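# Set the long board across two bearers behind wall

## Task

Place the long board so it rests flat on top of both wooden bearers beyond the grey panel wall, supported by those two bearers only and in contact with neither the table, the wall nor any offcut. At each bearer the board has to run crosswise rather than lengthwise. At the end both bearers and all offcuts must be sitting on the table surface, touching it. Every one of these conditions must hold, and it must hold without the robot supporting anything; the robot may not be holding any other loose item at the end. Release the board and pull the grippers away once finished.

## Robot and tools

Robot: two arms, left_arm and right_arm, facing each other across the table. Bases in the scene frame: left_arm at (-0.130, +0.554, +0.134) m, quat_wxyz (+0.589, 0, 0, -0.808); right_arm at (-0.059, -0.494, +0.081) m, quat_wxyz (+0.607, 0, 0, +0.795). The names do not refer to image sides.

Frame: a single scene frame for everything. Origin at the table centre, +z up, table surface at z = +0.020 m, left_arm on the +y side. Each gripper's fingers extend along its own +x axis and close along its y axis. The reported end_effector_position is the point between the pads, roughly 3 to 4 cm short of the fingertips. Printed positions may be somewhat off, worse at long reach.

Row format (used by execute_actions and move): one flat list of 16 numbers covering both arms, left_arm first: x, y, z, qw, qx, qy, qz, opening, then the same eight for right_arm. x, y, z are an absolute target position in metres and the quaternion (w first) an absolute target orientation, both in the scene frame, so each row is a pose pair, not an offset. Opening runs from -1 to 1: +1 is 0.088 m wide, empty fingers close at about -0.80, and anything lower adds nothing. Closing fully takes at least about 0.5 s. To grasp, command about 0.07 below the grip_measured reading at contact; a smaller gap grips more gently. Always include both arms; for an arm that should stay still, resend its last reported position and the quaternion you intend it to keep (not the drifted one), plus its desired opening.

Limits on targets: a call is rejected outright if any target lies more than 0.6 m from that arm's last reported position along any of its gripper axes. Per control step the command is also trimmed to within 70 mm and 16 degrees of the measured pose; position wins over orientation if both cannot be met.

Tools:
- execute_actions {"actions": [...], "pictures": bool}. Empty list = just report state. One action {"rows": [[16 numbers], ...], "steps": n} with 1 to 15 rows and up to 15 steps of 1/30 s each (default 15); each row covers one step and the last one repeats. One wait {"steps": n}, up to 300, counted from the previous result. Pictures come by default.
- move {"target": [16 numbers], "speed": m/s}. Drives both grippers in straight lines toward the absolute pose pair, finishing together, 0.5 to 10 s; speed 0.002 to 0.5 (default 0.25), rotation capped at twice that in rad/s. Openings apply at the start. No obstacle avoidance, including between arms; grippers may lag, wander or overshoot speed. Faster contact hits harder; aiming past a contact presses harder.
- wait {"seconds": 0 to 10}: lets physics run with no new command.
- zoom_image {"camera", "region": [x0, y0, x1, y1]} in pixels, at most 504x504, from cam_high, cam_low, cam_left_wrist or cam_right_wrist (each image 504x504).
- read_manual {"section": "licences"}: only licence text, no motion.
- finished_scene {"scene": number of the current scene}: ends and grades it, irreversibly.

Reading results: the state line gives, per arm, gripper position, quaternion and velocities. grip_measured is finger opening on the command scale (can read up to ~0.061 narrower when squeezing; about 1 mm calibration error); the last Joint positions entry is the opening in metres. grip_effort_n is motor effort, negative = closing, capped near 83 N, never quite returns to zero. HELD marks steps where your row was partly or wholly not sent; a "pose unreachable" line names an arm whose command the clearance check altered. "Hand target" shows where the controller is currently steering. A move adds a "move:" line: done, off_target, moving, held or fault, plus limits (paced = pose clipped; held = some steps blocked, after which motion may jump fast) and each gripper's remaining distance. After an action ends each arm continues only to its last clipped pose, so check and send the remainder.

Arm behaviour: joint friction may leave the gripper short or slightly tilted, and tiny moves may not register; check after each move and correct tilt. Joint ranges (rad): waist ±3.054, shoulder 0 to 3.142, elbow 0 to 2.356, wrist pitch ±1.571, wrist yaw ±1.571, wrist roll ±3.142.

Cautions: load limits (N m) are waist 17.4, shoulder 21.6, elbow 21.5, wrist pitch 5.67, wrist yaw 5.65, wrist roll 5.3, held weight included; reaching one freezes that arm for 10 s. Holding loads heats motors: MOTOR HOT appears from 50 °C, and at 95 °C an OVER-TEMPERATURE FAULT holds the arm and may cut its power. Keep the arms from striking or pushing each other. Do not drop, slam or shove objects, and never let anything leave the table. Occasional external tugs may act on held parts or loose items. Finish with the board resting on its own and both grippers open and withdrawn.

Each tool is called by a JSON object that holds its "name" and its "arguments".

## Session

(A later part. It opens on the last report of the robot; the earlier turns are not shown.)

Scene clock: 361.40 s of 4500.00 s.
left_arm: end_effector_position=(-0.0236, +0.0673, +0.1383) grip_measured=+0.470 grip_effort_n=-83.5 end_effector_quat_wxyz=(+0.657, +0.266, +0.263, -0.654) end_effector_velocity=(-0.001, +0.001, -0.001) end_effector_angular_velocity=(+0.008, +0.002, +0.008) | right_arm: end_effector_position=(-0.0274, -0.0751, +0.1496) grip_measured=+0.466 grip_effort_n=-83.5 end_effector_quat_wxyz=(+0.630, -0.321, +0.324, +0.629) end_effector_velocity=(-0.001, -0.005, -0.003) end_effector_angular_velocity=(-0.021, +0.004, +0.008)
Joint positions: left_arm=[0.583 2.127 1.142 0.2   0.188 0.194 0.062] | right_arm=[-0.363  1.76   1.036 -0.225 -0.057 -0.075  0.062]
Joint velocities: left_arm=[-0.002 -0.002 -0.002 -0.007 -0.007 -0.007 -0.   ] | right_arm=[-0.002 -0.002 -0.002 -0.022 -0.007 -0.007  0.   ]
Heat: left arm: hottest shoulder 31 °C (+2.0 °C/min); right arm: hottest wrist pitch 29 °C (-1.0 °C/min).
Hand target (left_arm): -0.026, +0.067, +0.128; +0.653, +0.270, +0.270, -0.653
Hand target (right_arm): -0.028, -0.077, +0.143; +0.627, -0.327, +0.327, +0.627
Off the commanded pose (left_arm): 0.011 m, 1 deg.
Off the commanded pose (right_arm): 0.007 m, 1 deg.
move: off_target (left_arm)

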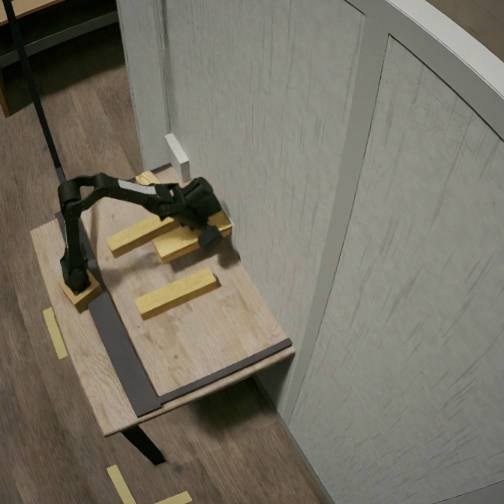

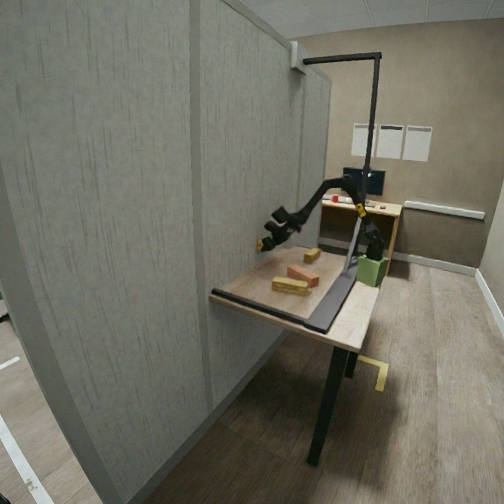

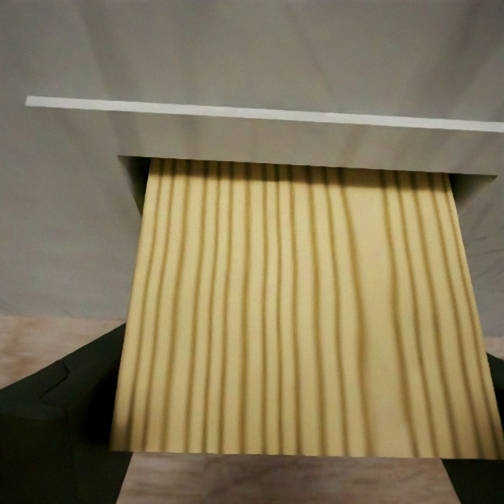

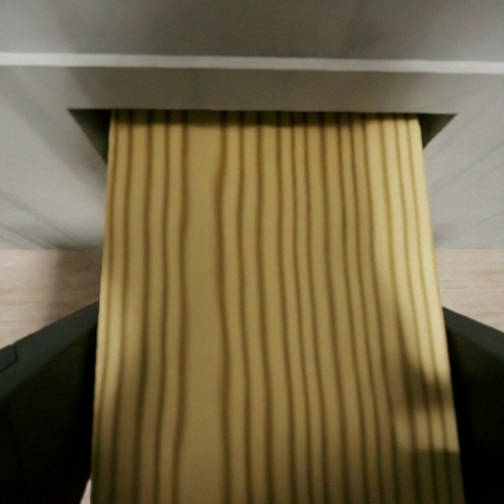

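{"name": "move", "arguments": {"target": [-0.024,0.068,0.138,0.653,0.27,0.27,-0.653,1,-0.028,-0.077,0.157,0.633,-0.316,0.316,0.633,0.38], "speed": 0.03}}

{"name": "move", "arguments": {"target": [-0.05,0.2,0.22,0.653,0.27,0.27,-0.653,1,-0.028,-0.207,0.16,0.633,-0.316,0.316,0.633,0.38], "speed": 0.06}}

Scene clock: 365.93 s of 4500.00 s.
left_arm: end_effector_position=(-0.0245, +0.0704, +0.1352) grip_measured=+0.990 grip_effort_n=17.4 end_effector_quat_wxyz=(+0.653, +0.272, +0.273, -0.652) end_effector_velocity=(-0.002, -0.001, +0.003) end_effector_angular_velocity=(-0.001, -0.001, +0.003) | right_arm: end_effector_position=(-0.0275, -0.0763, +0.1501) grip_measured=+0.466 grip_effort_n=-83.5 end_effector_quat_wxyz=(+0.630, -0.320, +0.323, +0.629) end_effector_velocity=(-0.000, -0.002, -0.002) end_effector_angular_velocity=(-0.002, +0.010, -0.004)
Joint positions: left_arm=[0.583 2.127 1.146 0.172 0.188 0.194 0.088] | right_arm=[-0.363  1.754  1.029 -0.221 -0.057 -0.075  0.062]
Joint velocities: left_arm=[-0.007 -0.007  0.002 -0.007 -0.007 -0.007  0.   ] | right_arm=[-0.002 -0.002 -0.012  0.007 -0.007  0.007 -0.   ]
Heat: left arm: hottest shoulder 31 °C (+2.0 °C/min); right arm: hottest wrist pitch 29 °C (-1.0 °C/min).
Hand target (left_arm): -0.024, +0.068, +0.138; +0.653, +0.270, +0.270, -0.653
Hand target (right_arm): -0.028, -0.077, +0.157; +0.633, -0.316, +0.316, +0.633
Off the commanded pose (left_arm): 0.004 m, 0 deg.
Off the commanded pose (right_arm): 0.007 m, 1 deg.
After step 90, 0.83 s passed at rest.
move: done

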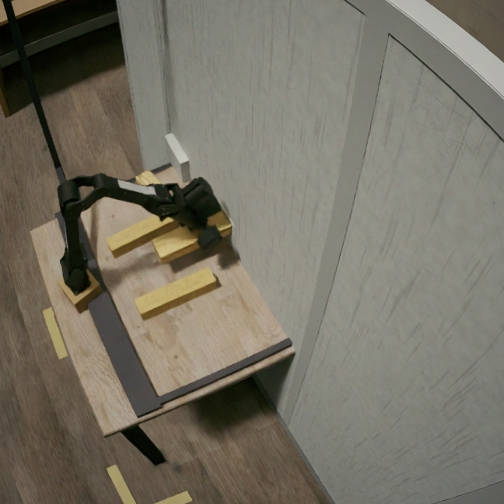

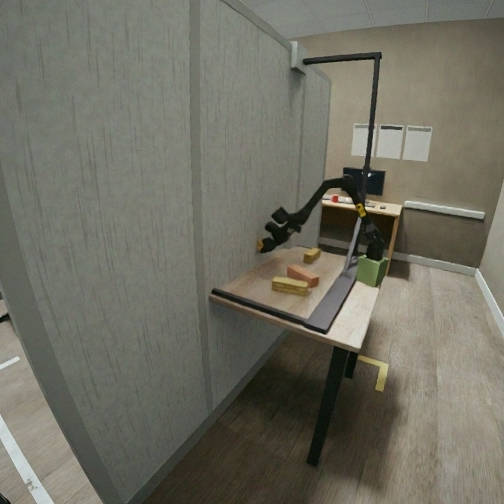

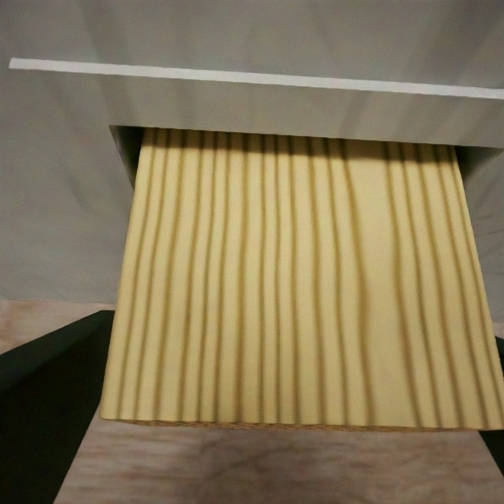

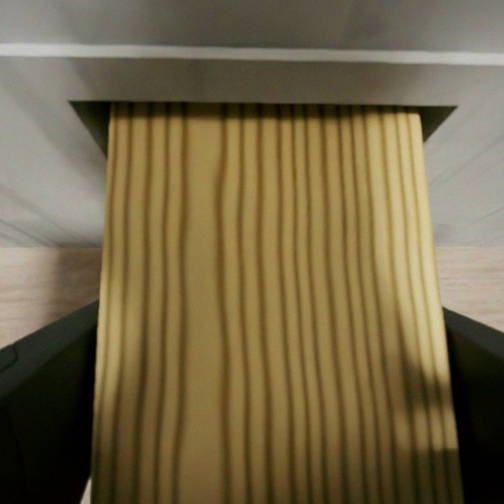

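Scene clock: 368.90 s of 4500.00 s.
left_arm: end_effector_position=(-0.0502, +0.1978, +0.2174) grip_measured=+0.991 grip_effort_n=17.4 end_effector_quat_wxyz=(+0.653, +0.271, +0.272, -0.653) end_effector_velocity=(-0.004, +0.006, -0.007) end_effector_angular_velocity=(+0.032, +0.020, +0.013) | right_arm: end_effector_position=(-0.0271, -0.2083, +0.1536) grip_measured=+0.466 grip_effort_n=-83.5 end_effector_quat_wxyz=(+0.630, -0.322, +0.325, +0.627) end_effector_velocity=(-0.001, -0.004, -0.000) end_effector_angular_velocity=(-0.011, +0.004, +0.008)
Joint positions: left_arm=[ 0.62   1.488  0.72  -0.045  0.215  0.22   0.088] | right_arm=[-0.426  1.226  0.57  -0.299 -0.091 -0.125  0.062]
Joint velocities: left_arm=[-0.007 -0.002 -0.012 -0.022 -0.007 -0.022 -0.   ] | right_arm=[-0.002 -0.012 -0.002 -0.022 -0.007 -0.007 -0.   ]
Heat: left arm: hottest shoulder 31 °C (+2.0 °C/min); right arm: hottest shoulder 29 °C (-1.0 °C/min).
Hand target (left_arm): -0.050, +0.200, +0.219; +0.653, +0.270, +0.270, -0.653
Hand target (right_arm): -0.027, -0.207, +0.160; +0.633, -0.316, +0.315, +0.633
Off the commanded pose (left_arm): 0.003 m, 0 deg.
Off the commanded pose (right_arm): 0.007 m, 1 deg.
move: done

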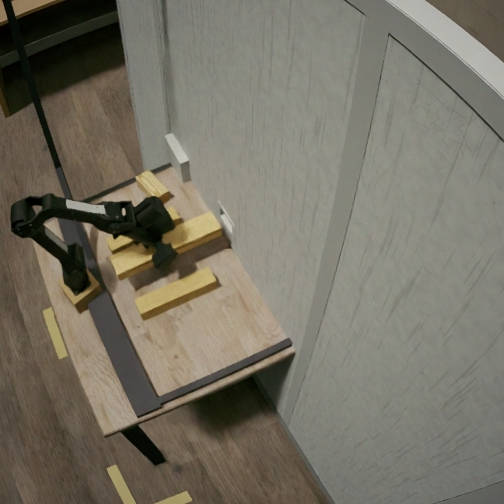

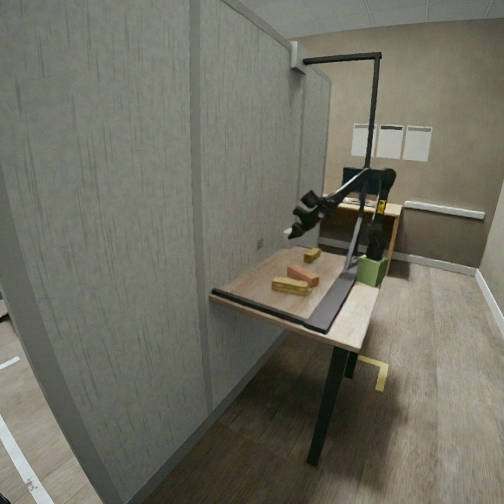

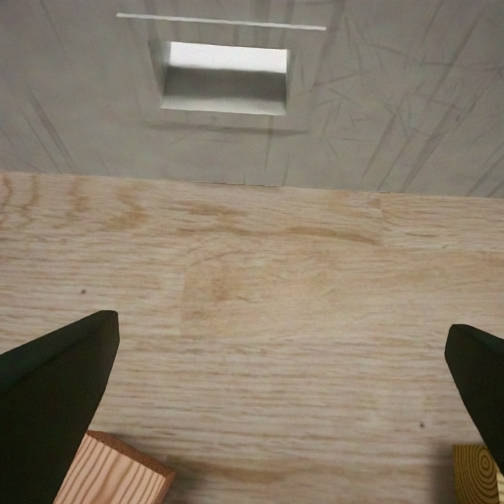

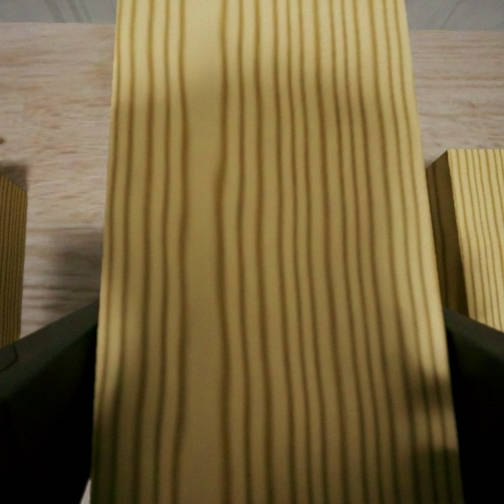

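{"name": "move", "arguments": {"target": [-0.05,0.2,0.22,0.653,0.27,0.27,-0.653,1,-0.06,-0.228,0.158,0.893,0,0.45,0,0.38], "speed": 0.2}}

{"name": "zoom_image", "arguments": {"camera": "cam_high", "region": [60, 140, 260, 340]}}

Scene clock: 376.43 s of 4500.00 s.
left_arm: end_effector_position=(-0.0502, +0.1985, +0.2172) grip_measured=+0.991 grip_effort_n=17.4 end_effector_quat_wxyz=(+0.653, +0.272, +0.274, -0.652) end_effector_velocity=(+0.001, +0.002, -0.001) end_effector_angular_velocity=(+0.009, +0.002, +0.013) | right_arm: end_effector_position=(-0.0584, -0.2323, +0.1544) grip_measured=+0.466 grip_effort_n=-83.5 end_effector_quat_wxyz=(-0.892, +0.004, -0.451, +0.003) end_effector_velocity=(+0.002, -0.004, +0.001) end_effector_angular_velocity=(-0.014, +0.001, -0.015)
Joint positions: left_arm=[ 0.62   1.486  0.719 -0.049  0.215  0.22   0.088] | right_arm=[ 0.058  1.737  1.073 -1.148  0.593  1.969  0.062]
Joint velocities: left_arm=[ 0.002 -0.002 -0.002 -0.007 -0.007 -0.007 -0.   ] | right_arm=[-0.007 -0.002  0.002 -0.022 -0.007  0.007 -0.   ]
Heat: left arm: hottest shoulder 31 °C (+1.0 °C/min); right arm: hottest wrist pitch 29 °C (-1.0 °C/min).
Hand target (left_arm): -0.050, +0.200, +0.220; +0.654, +0.270, +0.270, -0.653
Hand target (right_arm): -0.060, -0.229, +0.156; +0.893, +0.002, +0.451, -0.002
Off the commanded pose (left_arm): 0.003 m, 0 deg.
Off the commanded pose (right_arm): 0.006 m, 1 deg.
After step 90, 0.23 s passed at rest.
move: done

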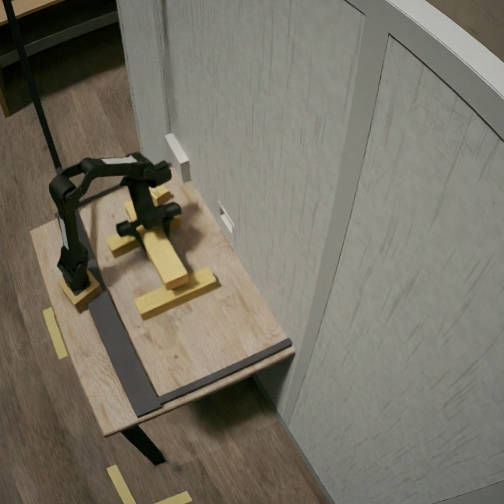

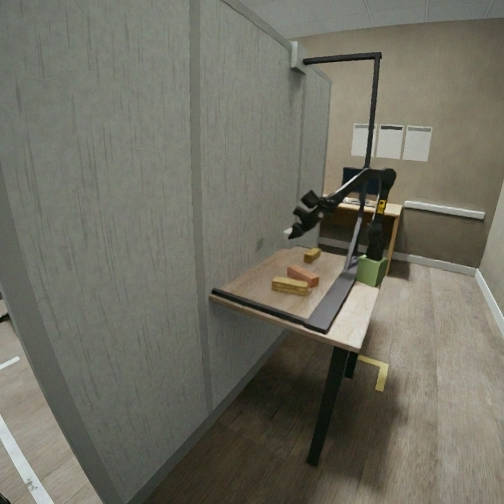

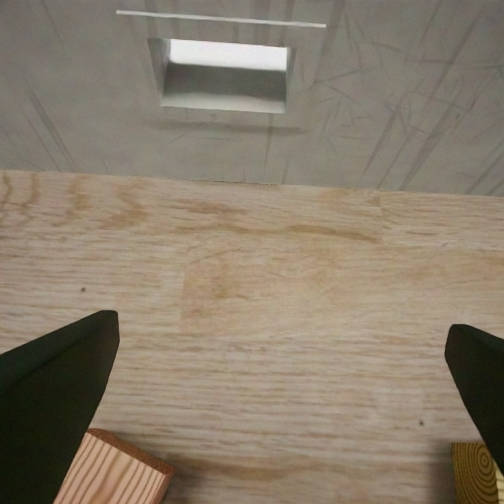

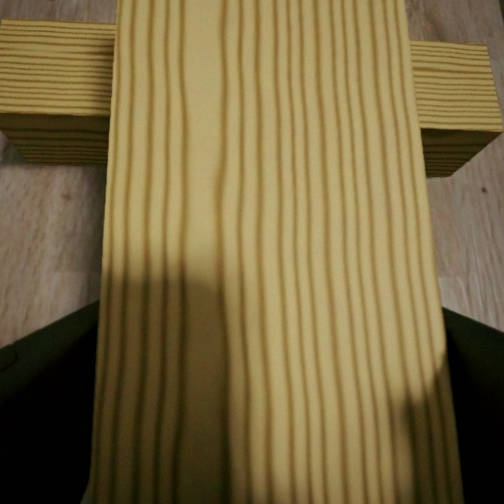

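Region (60, 140, 260, 340) of cam_high's 504x504 image, scaled by 2.520, with more detail than that image has.

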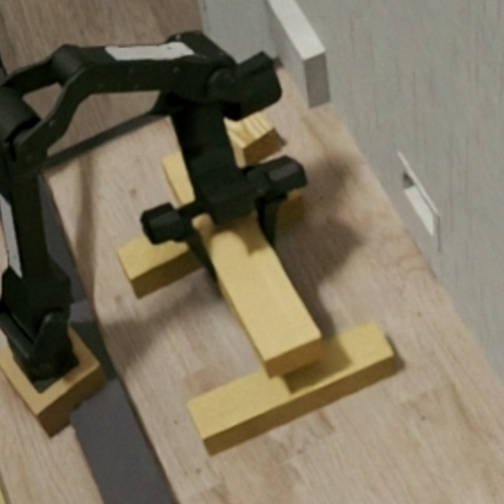

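{"name": "move", "arguments": {"target": [-0.05,0.2,0.22,0.653,0.27,0.27,-0.653,1,-0.06,-0.232,0.118,0.891,0,0.454,0,0.38], "speed": 0.03}}

{"name": "zoom_image", "arguments": {"camera": "cam_high", "region": [60, 140, 260, 340]}}

Scene clock: 382.13 s of 4500.00 s.
left_arm: end_effector_position=(-0.0503, +0.1986, +0.2172) grip_measured=+0.991 grip_effort_n=17.4 end_effector_quat_wxyz=(+0.652, +0.272, +0.274, -0.652) end_effector_velocity=(+0.002, -0.000, -0.001) end_effector_angular_velocity=(-0.001, -0.001, +0.013) | right_arm: end_effector_position=(-0.0597, -0.2312, +0.1193) grip_measured=+0.466 grip_effort_n=-83.5 end_effector_quat_wxyz=(-0.890, -0.004, -0.456, +0.001) end_effector_velocity=(-0.000, -0.001, +0.001) end_effector_angular_velocity=(-0.000, +0.006, -0.010)
Joint positions: left_arm=[ 0.62   1.486  0.719 -0.049  0.215  0.22   0.088] | right_arm=[ 0.058  1.794  0.992 -0.991  0.587  1.97   0.062]
Joint velocities: left_arm=[ 0.002  0.002 -0.002  0.007 -0.007 -0.007  0.   ] | right_arm=[-0.002 -0.002  0.002 -0.007 -0.007  0.007 -0.   ]
Heat: left arm: hottest shoulder 31 °C (+1.0 °C/min); right arm: hottest shoulder 28 °C (-2.0 °C/min).
Hand target (left_arm): -0.050, +0.200, +0.220; +0.653, +0.270, +0.270, -0.653
Hand target (right_arm): -0.060, -0.232, +0.118; +0.891, -0.000, +0.454, -0.000
Off the commanded pose (left_arm): 0.003 m, 0 deg.
Off the commanded pose (right_arm): 0.002 m, 1 deg.
After step 90, 1.23 s passed at rest.
move: done

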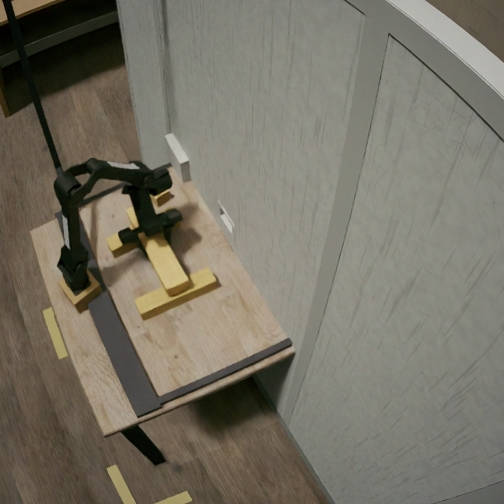

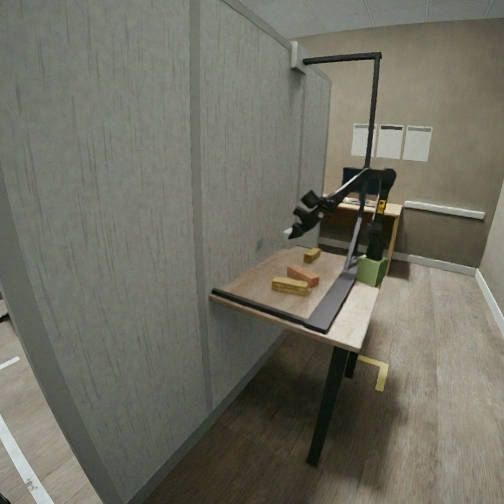

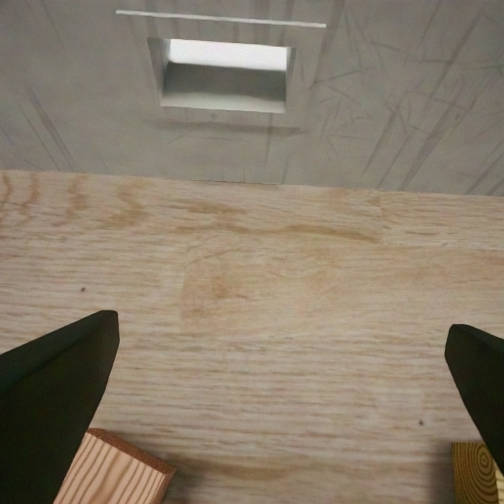

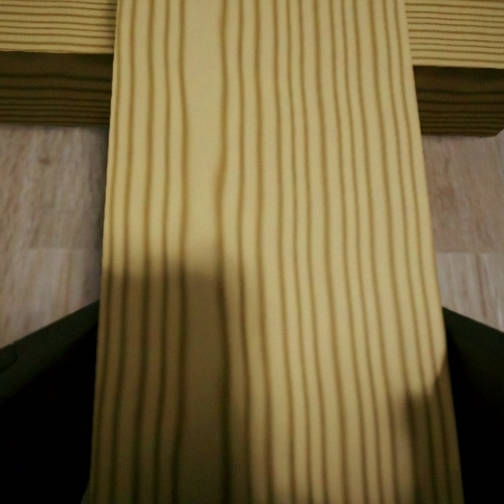

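Region (60, 140, 260, 340) of cam_high's 504x504 image, scaled by 2.520, with more detail than that image has.

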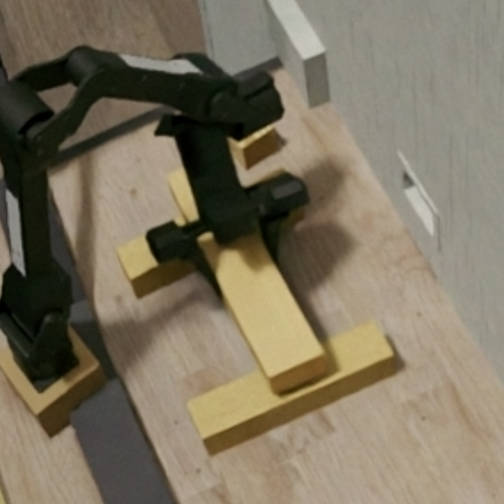

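{"name": "move", "arguments": {"target": [-0.05,0.2,0.22,0.653,0.27,0.27,-0.653,1,-0.05,-0.232,0.1,0.891,0,0.454,0,0.38], "speed": 0.015}}

{"name": "zoom_image", "arguments": {"camera": "cam_high", "region": [60, 140, 260, 340]}}

Scene clock: 387.60 s of 4500.00 s.
left_arm: end_effector_position=(-0.0503, +0.1986, +0.2172) grip_measured=+0.991 grip_effort_n=17.4 end_effector_quat_wxyz=(+0.652, +0.272, +0.274, -0.652) end_effector_velocity=(-0.002, +0.001, -0.001) end_effector_angular_velocity=(+0.005, +0.012, -0.002) | right_arm: end_effector_position=(-0.0551, -0.2286, +0.1079) grip_measured=+0.466 grip_effort_n=-83.5 end_effector_quat_wxyz=(+0.888, +0.007, +0.459, +0.008) end_effector_velocity=(+0.002, -0.007, -0.001) end_effector_angular_velocity=(-0.032, -0.001, +0.002)
Joint positions: left_arm=[ 0.62   1.486  0.719 -0.049  0.215  0.22   0.088] | right_arm=[ 0.039  1.803  0.954 -0.908  0.591  1.933  0.062]
Joint velocities: left_arm=[-0.002 -0.002 -0.002 -0.007  0.007 -0.007 -0.   ] | right_arm=[-0.002 -0.002 -0.007 -0.022 -0.007 -0.007 -0.   ]
Heat: left arm: hottest shoulder 31 °C (+1.0 °C/min); right arm: hottest shoulder 28 °C (-3.0 °C/min).
Hand target (left_arm): -0.050, +0.200, +0.220; +0.653, +0.270, +0.270, -0.653
Hand target (right_arm): -0.050, -0.232, +0.100; +0.891, +0.000, +0.454, +0.000
Off the commanded pose (left_arm): 0.003 m, 0 deg.
Off the commanded pose (right_arm): 0.010 m, 1 deg.
After step 90, 0.80 s passed at rest.
move: off_target (right_arm)

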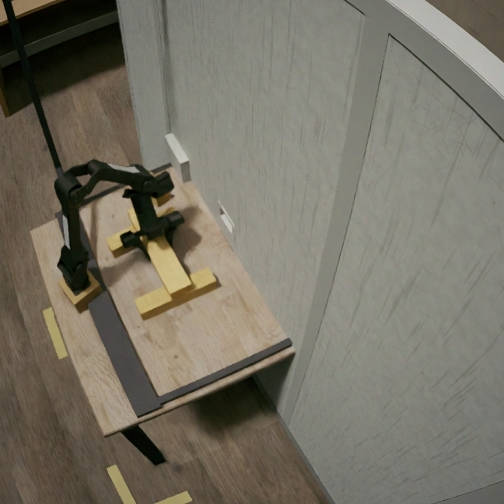

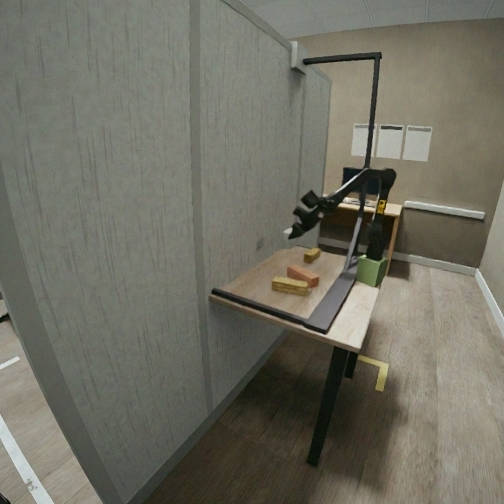

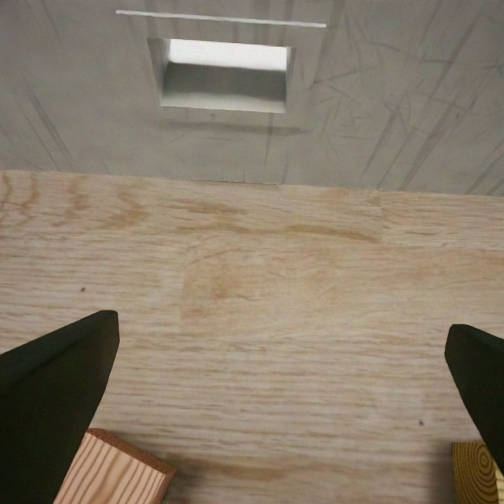

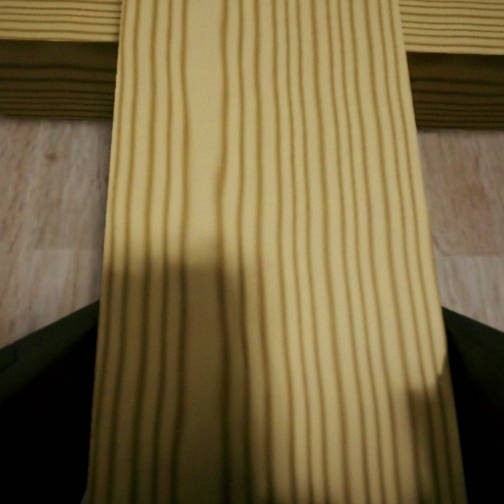

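Region (60, 140, 260, 340) of cam_high's 504x504 image, scaled by 2.520, with more detail than that image has.

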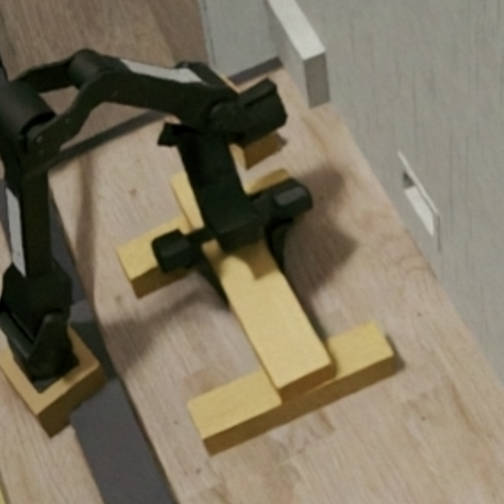

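Seated. Release and clear.

{"name": "move", "arguments": {"target": [-0.05,0.2,0.22,0.653,0.27,0.27,-0.653,1,-0.055,-0.229,0.107,0.889,0,0.458,0,1], "speed": 0.03}}

{"name": "move", "arguments": {"target": [-0.05,0.2,0.22,0.653,0.27,0.27,-0.653,1,-0.055,-0.229,0.19,0.889,0,0.458,0,1], "speed": 0.15}}

{"name": "move", "arguments": {"target": [-0.05,0.25,0.26,0.653,0.27,0.27,-0.653,1,-0.06,-0.23,0.32,0.612,-0.354,0.354,0.612,1], "speed": 0.4}}

Scene clock: 392.90 s of 4500.00 s.
left_arm: end_effector_position=(-0.0503, +0.1986, +0.2172) grip_measured=+0.991 grip_effort_n=17.4 end_effector_quat_wxyz=(+0.652, +0.272, +0.274, -0.652) end_effector_velocity=(+0.006, +0.001, -0.002) end_effector_angular_velocity=(+0.006, -0.021, +0.033) | right_arm: end_effector_position=(-0.0542, -0.2305, +0.1083) grip_measured=+0.985 grip_effort_n=14.7 end_effector_quat_wxyz=(+0.890, -0.001, +0.456, +0.004) end_effector_velocity=(+0.001, -0.005, -0.001) end_effector_angular_velocity=(-0.041, -0.001, +0.014)
Joint positions: left_arm=[ 0.62   1.486  0.719 -0.049  0.215  0.22   0.088] | right_arm=[ 0.039  1.81   0.96  -0.928  0.592  1.933  0.087]
Joint velocities: left_arm=[ 0.002  0.002 -0.002  0.007 -0.037 -0.007 -0.   ] | right_arm=[-0.002  0.002 -0.002 -0.022 -0.007 -0.022  0.   ]
Heat: left arm: hottest shoulder 31 °C (+0.0 °C/min); right arm: hottest shoulder 28 °C (-2.0 °C/min).
Hand target (left_arm): -0.050, +0.200, +0.220; +0.653, +0.270, +0.270, -0.653
Hand target (right_arm): -0.055, -0.229, +0.107; +0.889, +0.000, +0.458, +0.000
Off the commanded pose (left_arm): 0.003 m, 0 deg.
Off the commanded pose (right_arm): 0.002 m, 0 deg.
After step 90, 1.60 s passed at rest.
move: done

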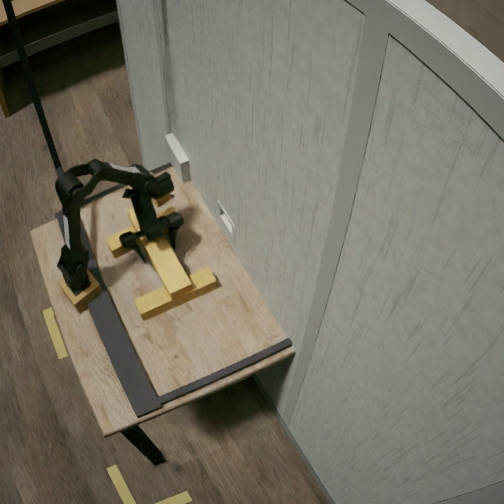

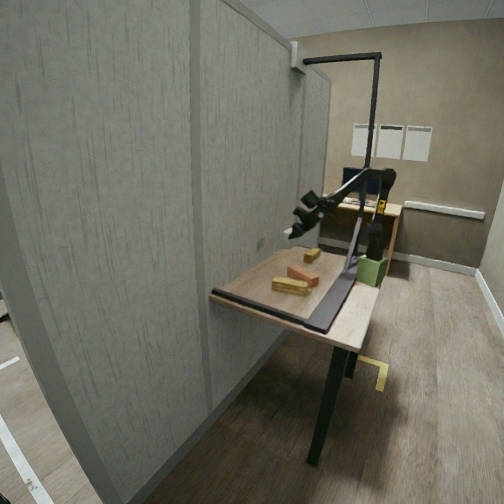

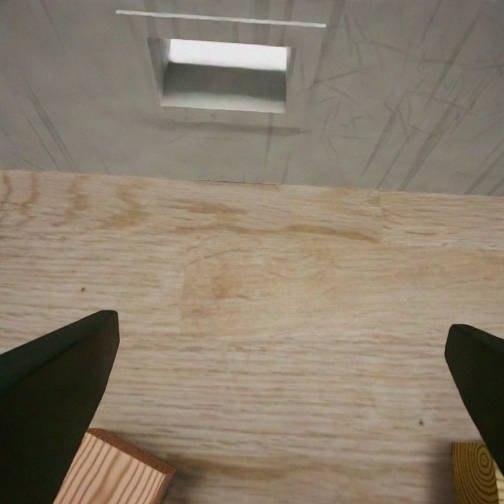

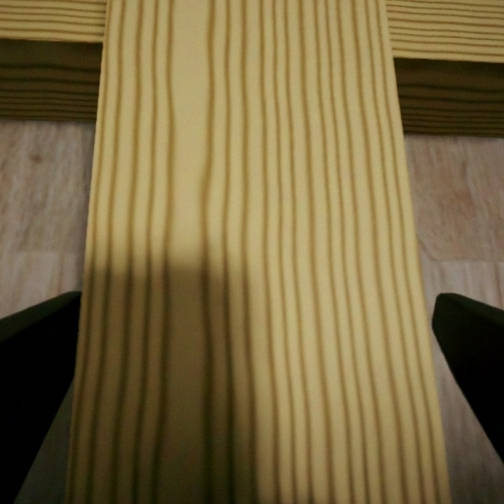

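Scene clock: 393.87 s of 4500.00 s.
left_arm: end_effector_position=(-0.0503, +0.1986, +0.2172) grip_measured=+0.991 grip_effort_n=17.0 end_effector_quat_wxyz=(+0.652, +0.272, +0.274, -0.652) end_effector_velocity=(-0.000, +0.002, -0.001) end_effector_angular_velocity=(+0.009, +0.002, +0.008) | right_arm: end_effector_position=(-0.0540, -0.2313, +0.1855) grip_measured=+0.985 grip_effort_n=14.7 end_effector_quat_wxyz=(-0.891, +0.011, -0.453, +0.002) end_effector_velocity=(+0.000, -0.003, +0.002) end_effector_angular_velocity=(-0.009, +0.003, -0.010)
Joint positions: left_arm=[ 0.62   1.486  0.719 -0.049  0.215  0.22   0.088] | right_arm=[ 0.039  1.691  1.154 -1.264  0.592  1.933  0.087]
Joint velocities: left_arm=[-0.002 -0.002 -0.002 -0.007 -0.007 -0.007 -0.   ] | right_arm=[-0.002 -0.002  0.007 -0.022 -0.007  0.007 -0.   ]
Heat: left arm: hottest shoulder 30 °C (-1.0 °C/min); right arm: hottest shoulder 28 °C (-2.0 °C/min).
Hand target (left_arm): -0.050, +0.200, +0.220; +0.653, +0.270, +0.270, -0.653
Hand target (right_arm): -0.055, -0.229, +0.190; +0.889, -0.000, +0.458, +0.000
Off the commanded pose (left_arm): 0.003 m, 0 deg.
Off the commanded pose (right_arm): 0.005 m, 1 deg.
move: done

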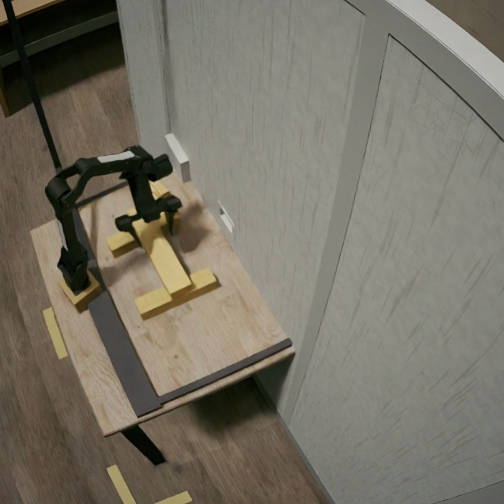

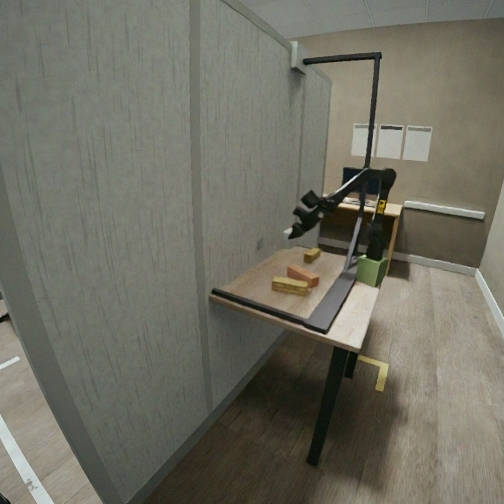

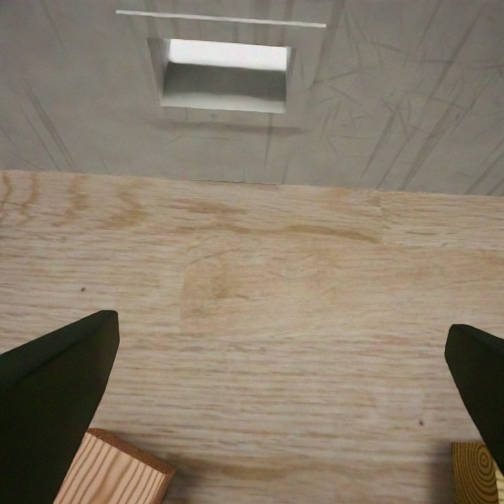

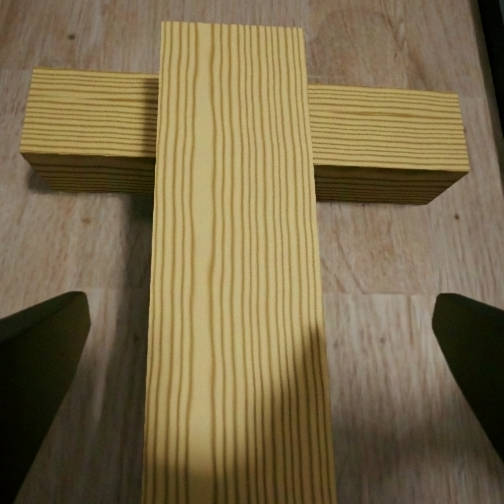

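Scene clock: 396.37 s of 4500.00 s.
left_arm: end_effector_position=(-0.0496, +0.2478, +0.2593) grip_measured=+0.991 grip_effort_n=17.4 end_effector_quat_wxyz=(+0.653, +0.271, +0.271, -0.653) end_effector_velocity=(+0.001, +0.002, -0.001) end_effector_angular_velocity=(+0.009, +0.003, +0.013) | right_arm: end_effector_position=(-0.0601, -0.2323, +0.3192) grip_measured=+0.985 grip_effort_n=13.3 end_effector_quat_wxyz=(+0.612, -0.356, +0.355, +0.611) end_effector_velocity=(-0.003, -0.004, -0.001) end_effector_angular_velocity=(-0.017, +0.008, +0.028)
Joint positions: left_arm=[ 0.692  1.21   0.694 -0.308  0.264  0.274  0.088] | right_arm=[-0.26   1.162  1.253 -1.144  0.005  0.006  0.087]
Joint velocities: left_arm=[ 0.002 -0.002 -0.002 -0.007 -0.007 -0.007 -0.   ] | right_arm=[-0.002 -0.002  0.002 -0.022 -0.022 -0.022 -0.   ]
Heat: left arm: hottest shoulder 30 °C (-1.0 °C/min); right arm: hottest shoulder 28 °C (-2.0 °C/min).
Hand target (left_arm): -0.050, +0.250, +0.260; +0.654, +0.270, +0.270, -0.653
Hand target (right_arm): -0.060, -0.230, +0.321; +0.610, -0.355, +0.354, +0.613
Off the commanded pose (left_arm): 0.002 m, 0 deg.
Off the commanded pose (right_arm): 0.002 m, 0 deg.
move: done

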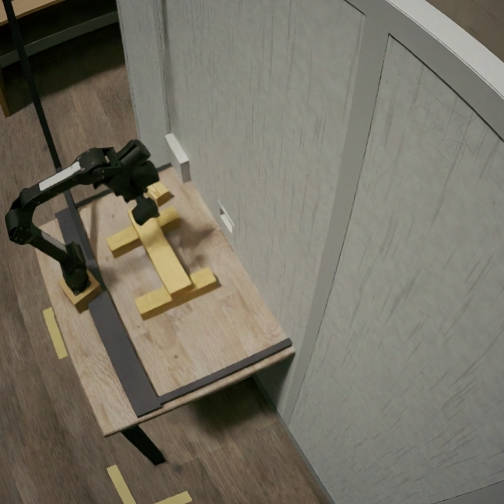

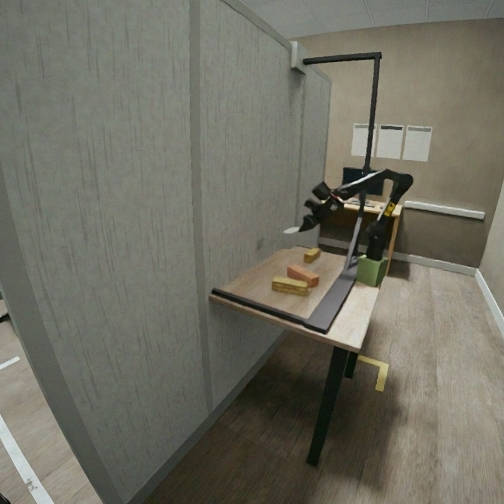

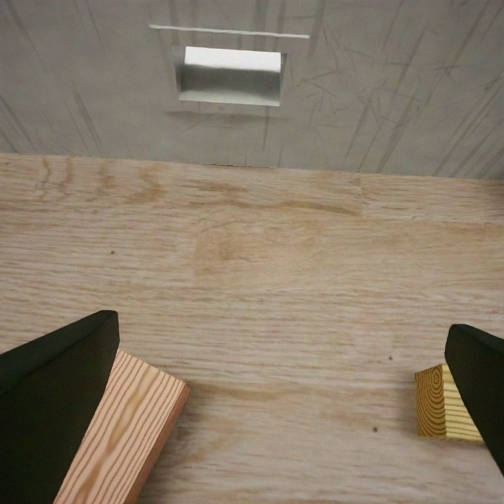

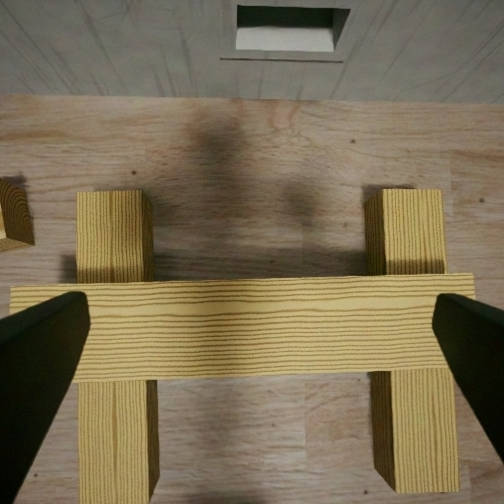

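{"name": "finished_scene", "arguments": {"scene": 1}}

The scene is finished: the task was done.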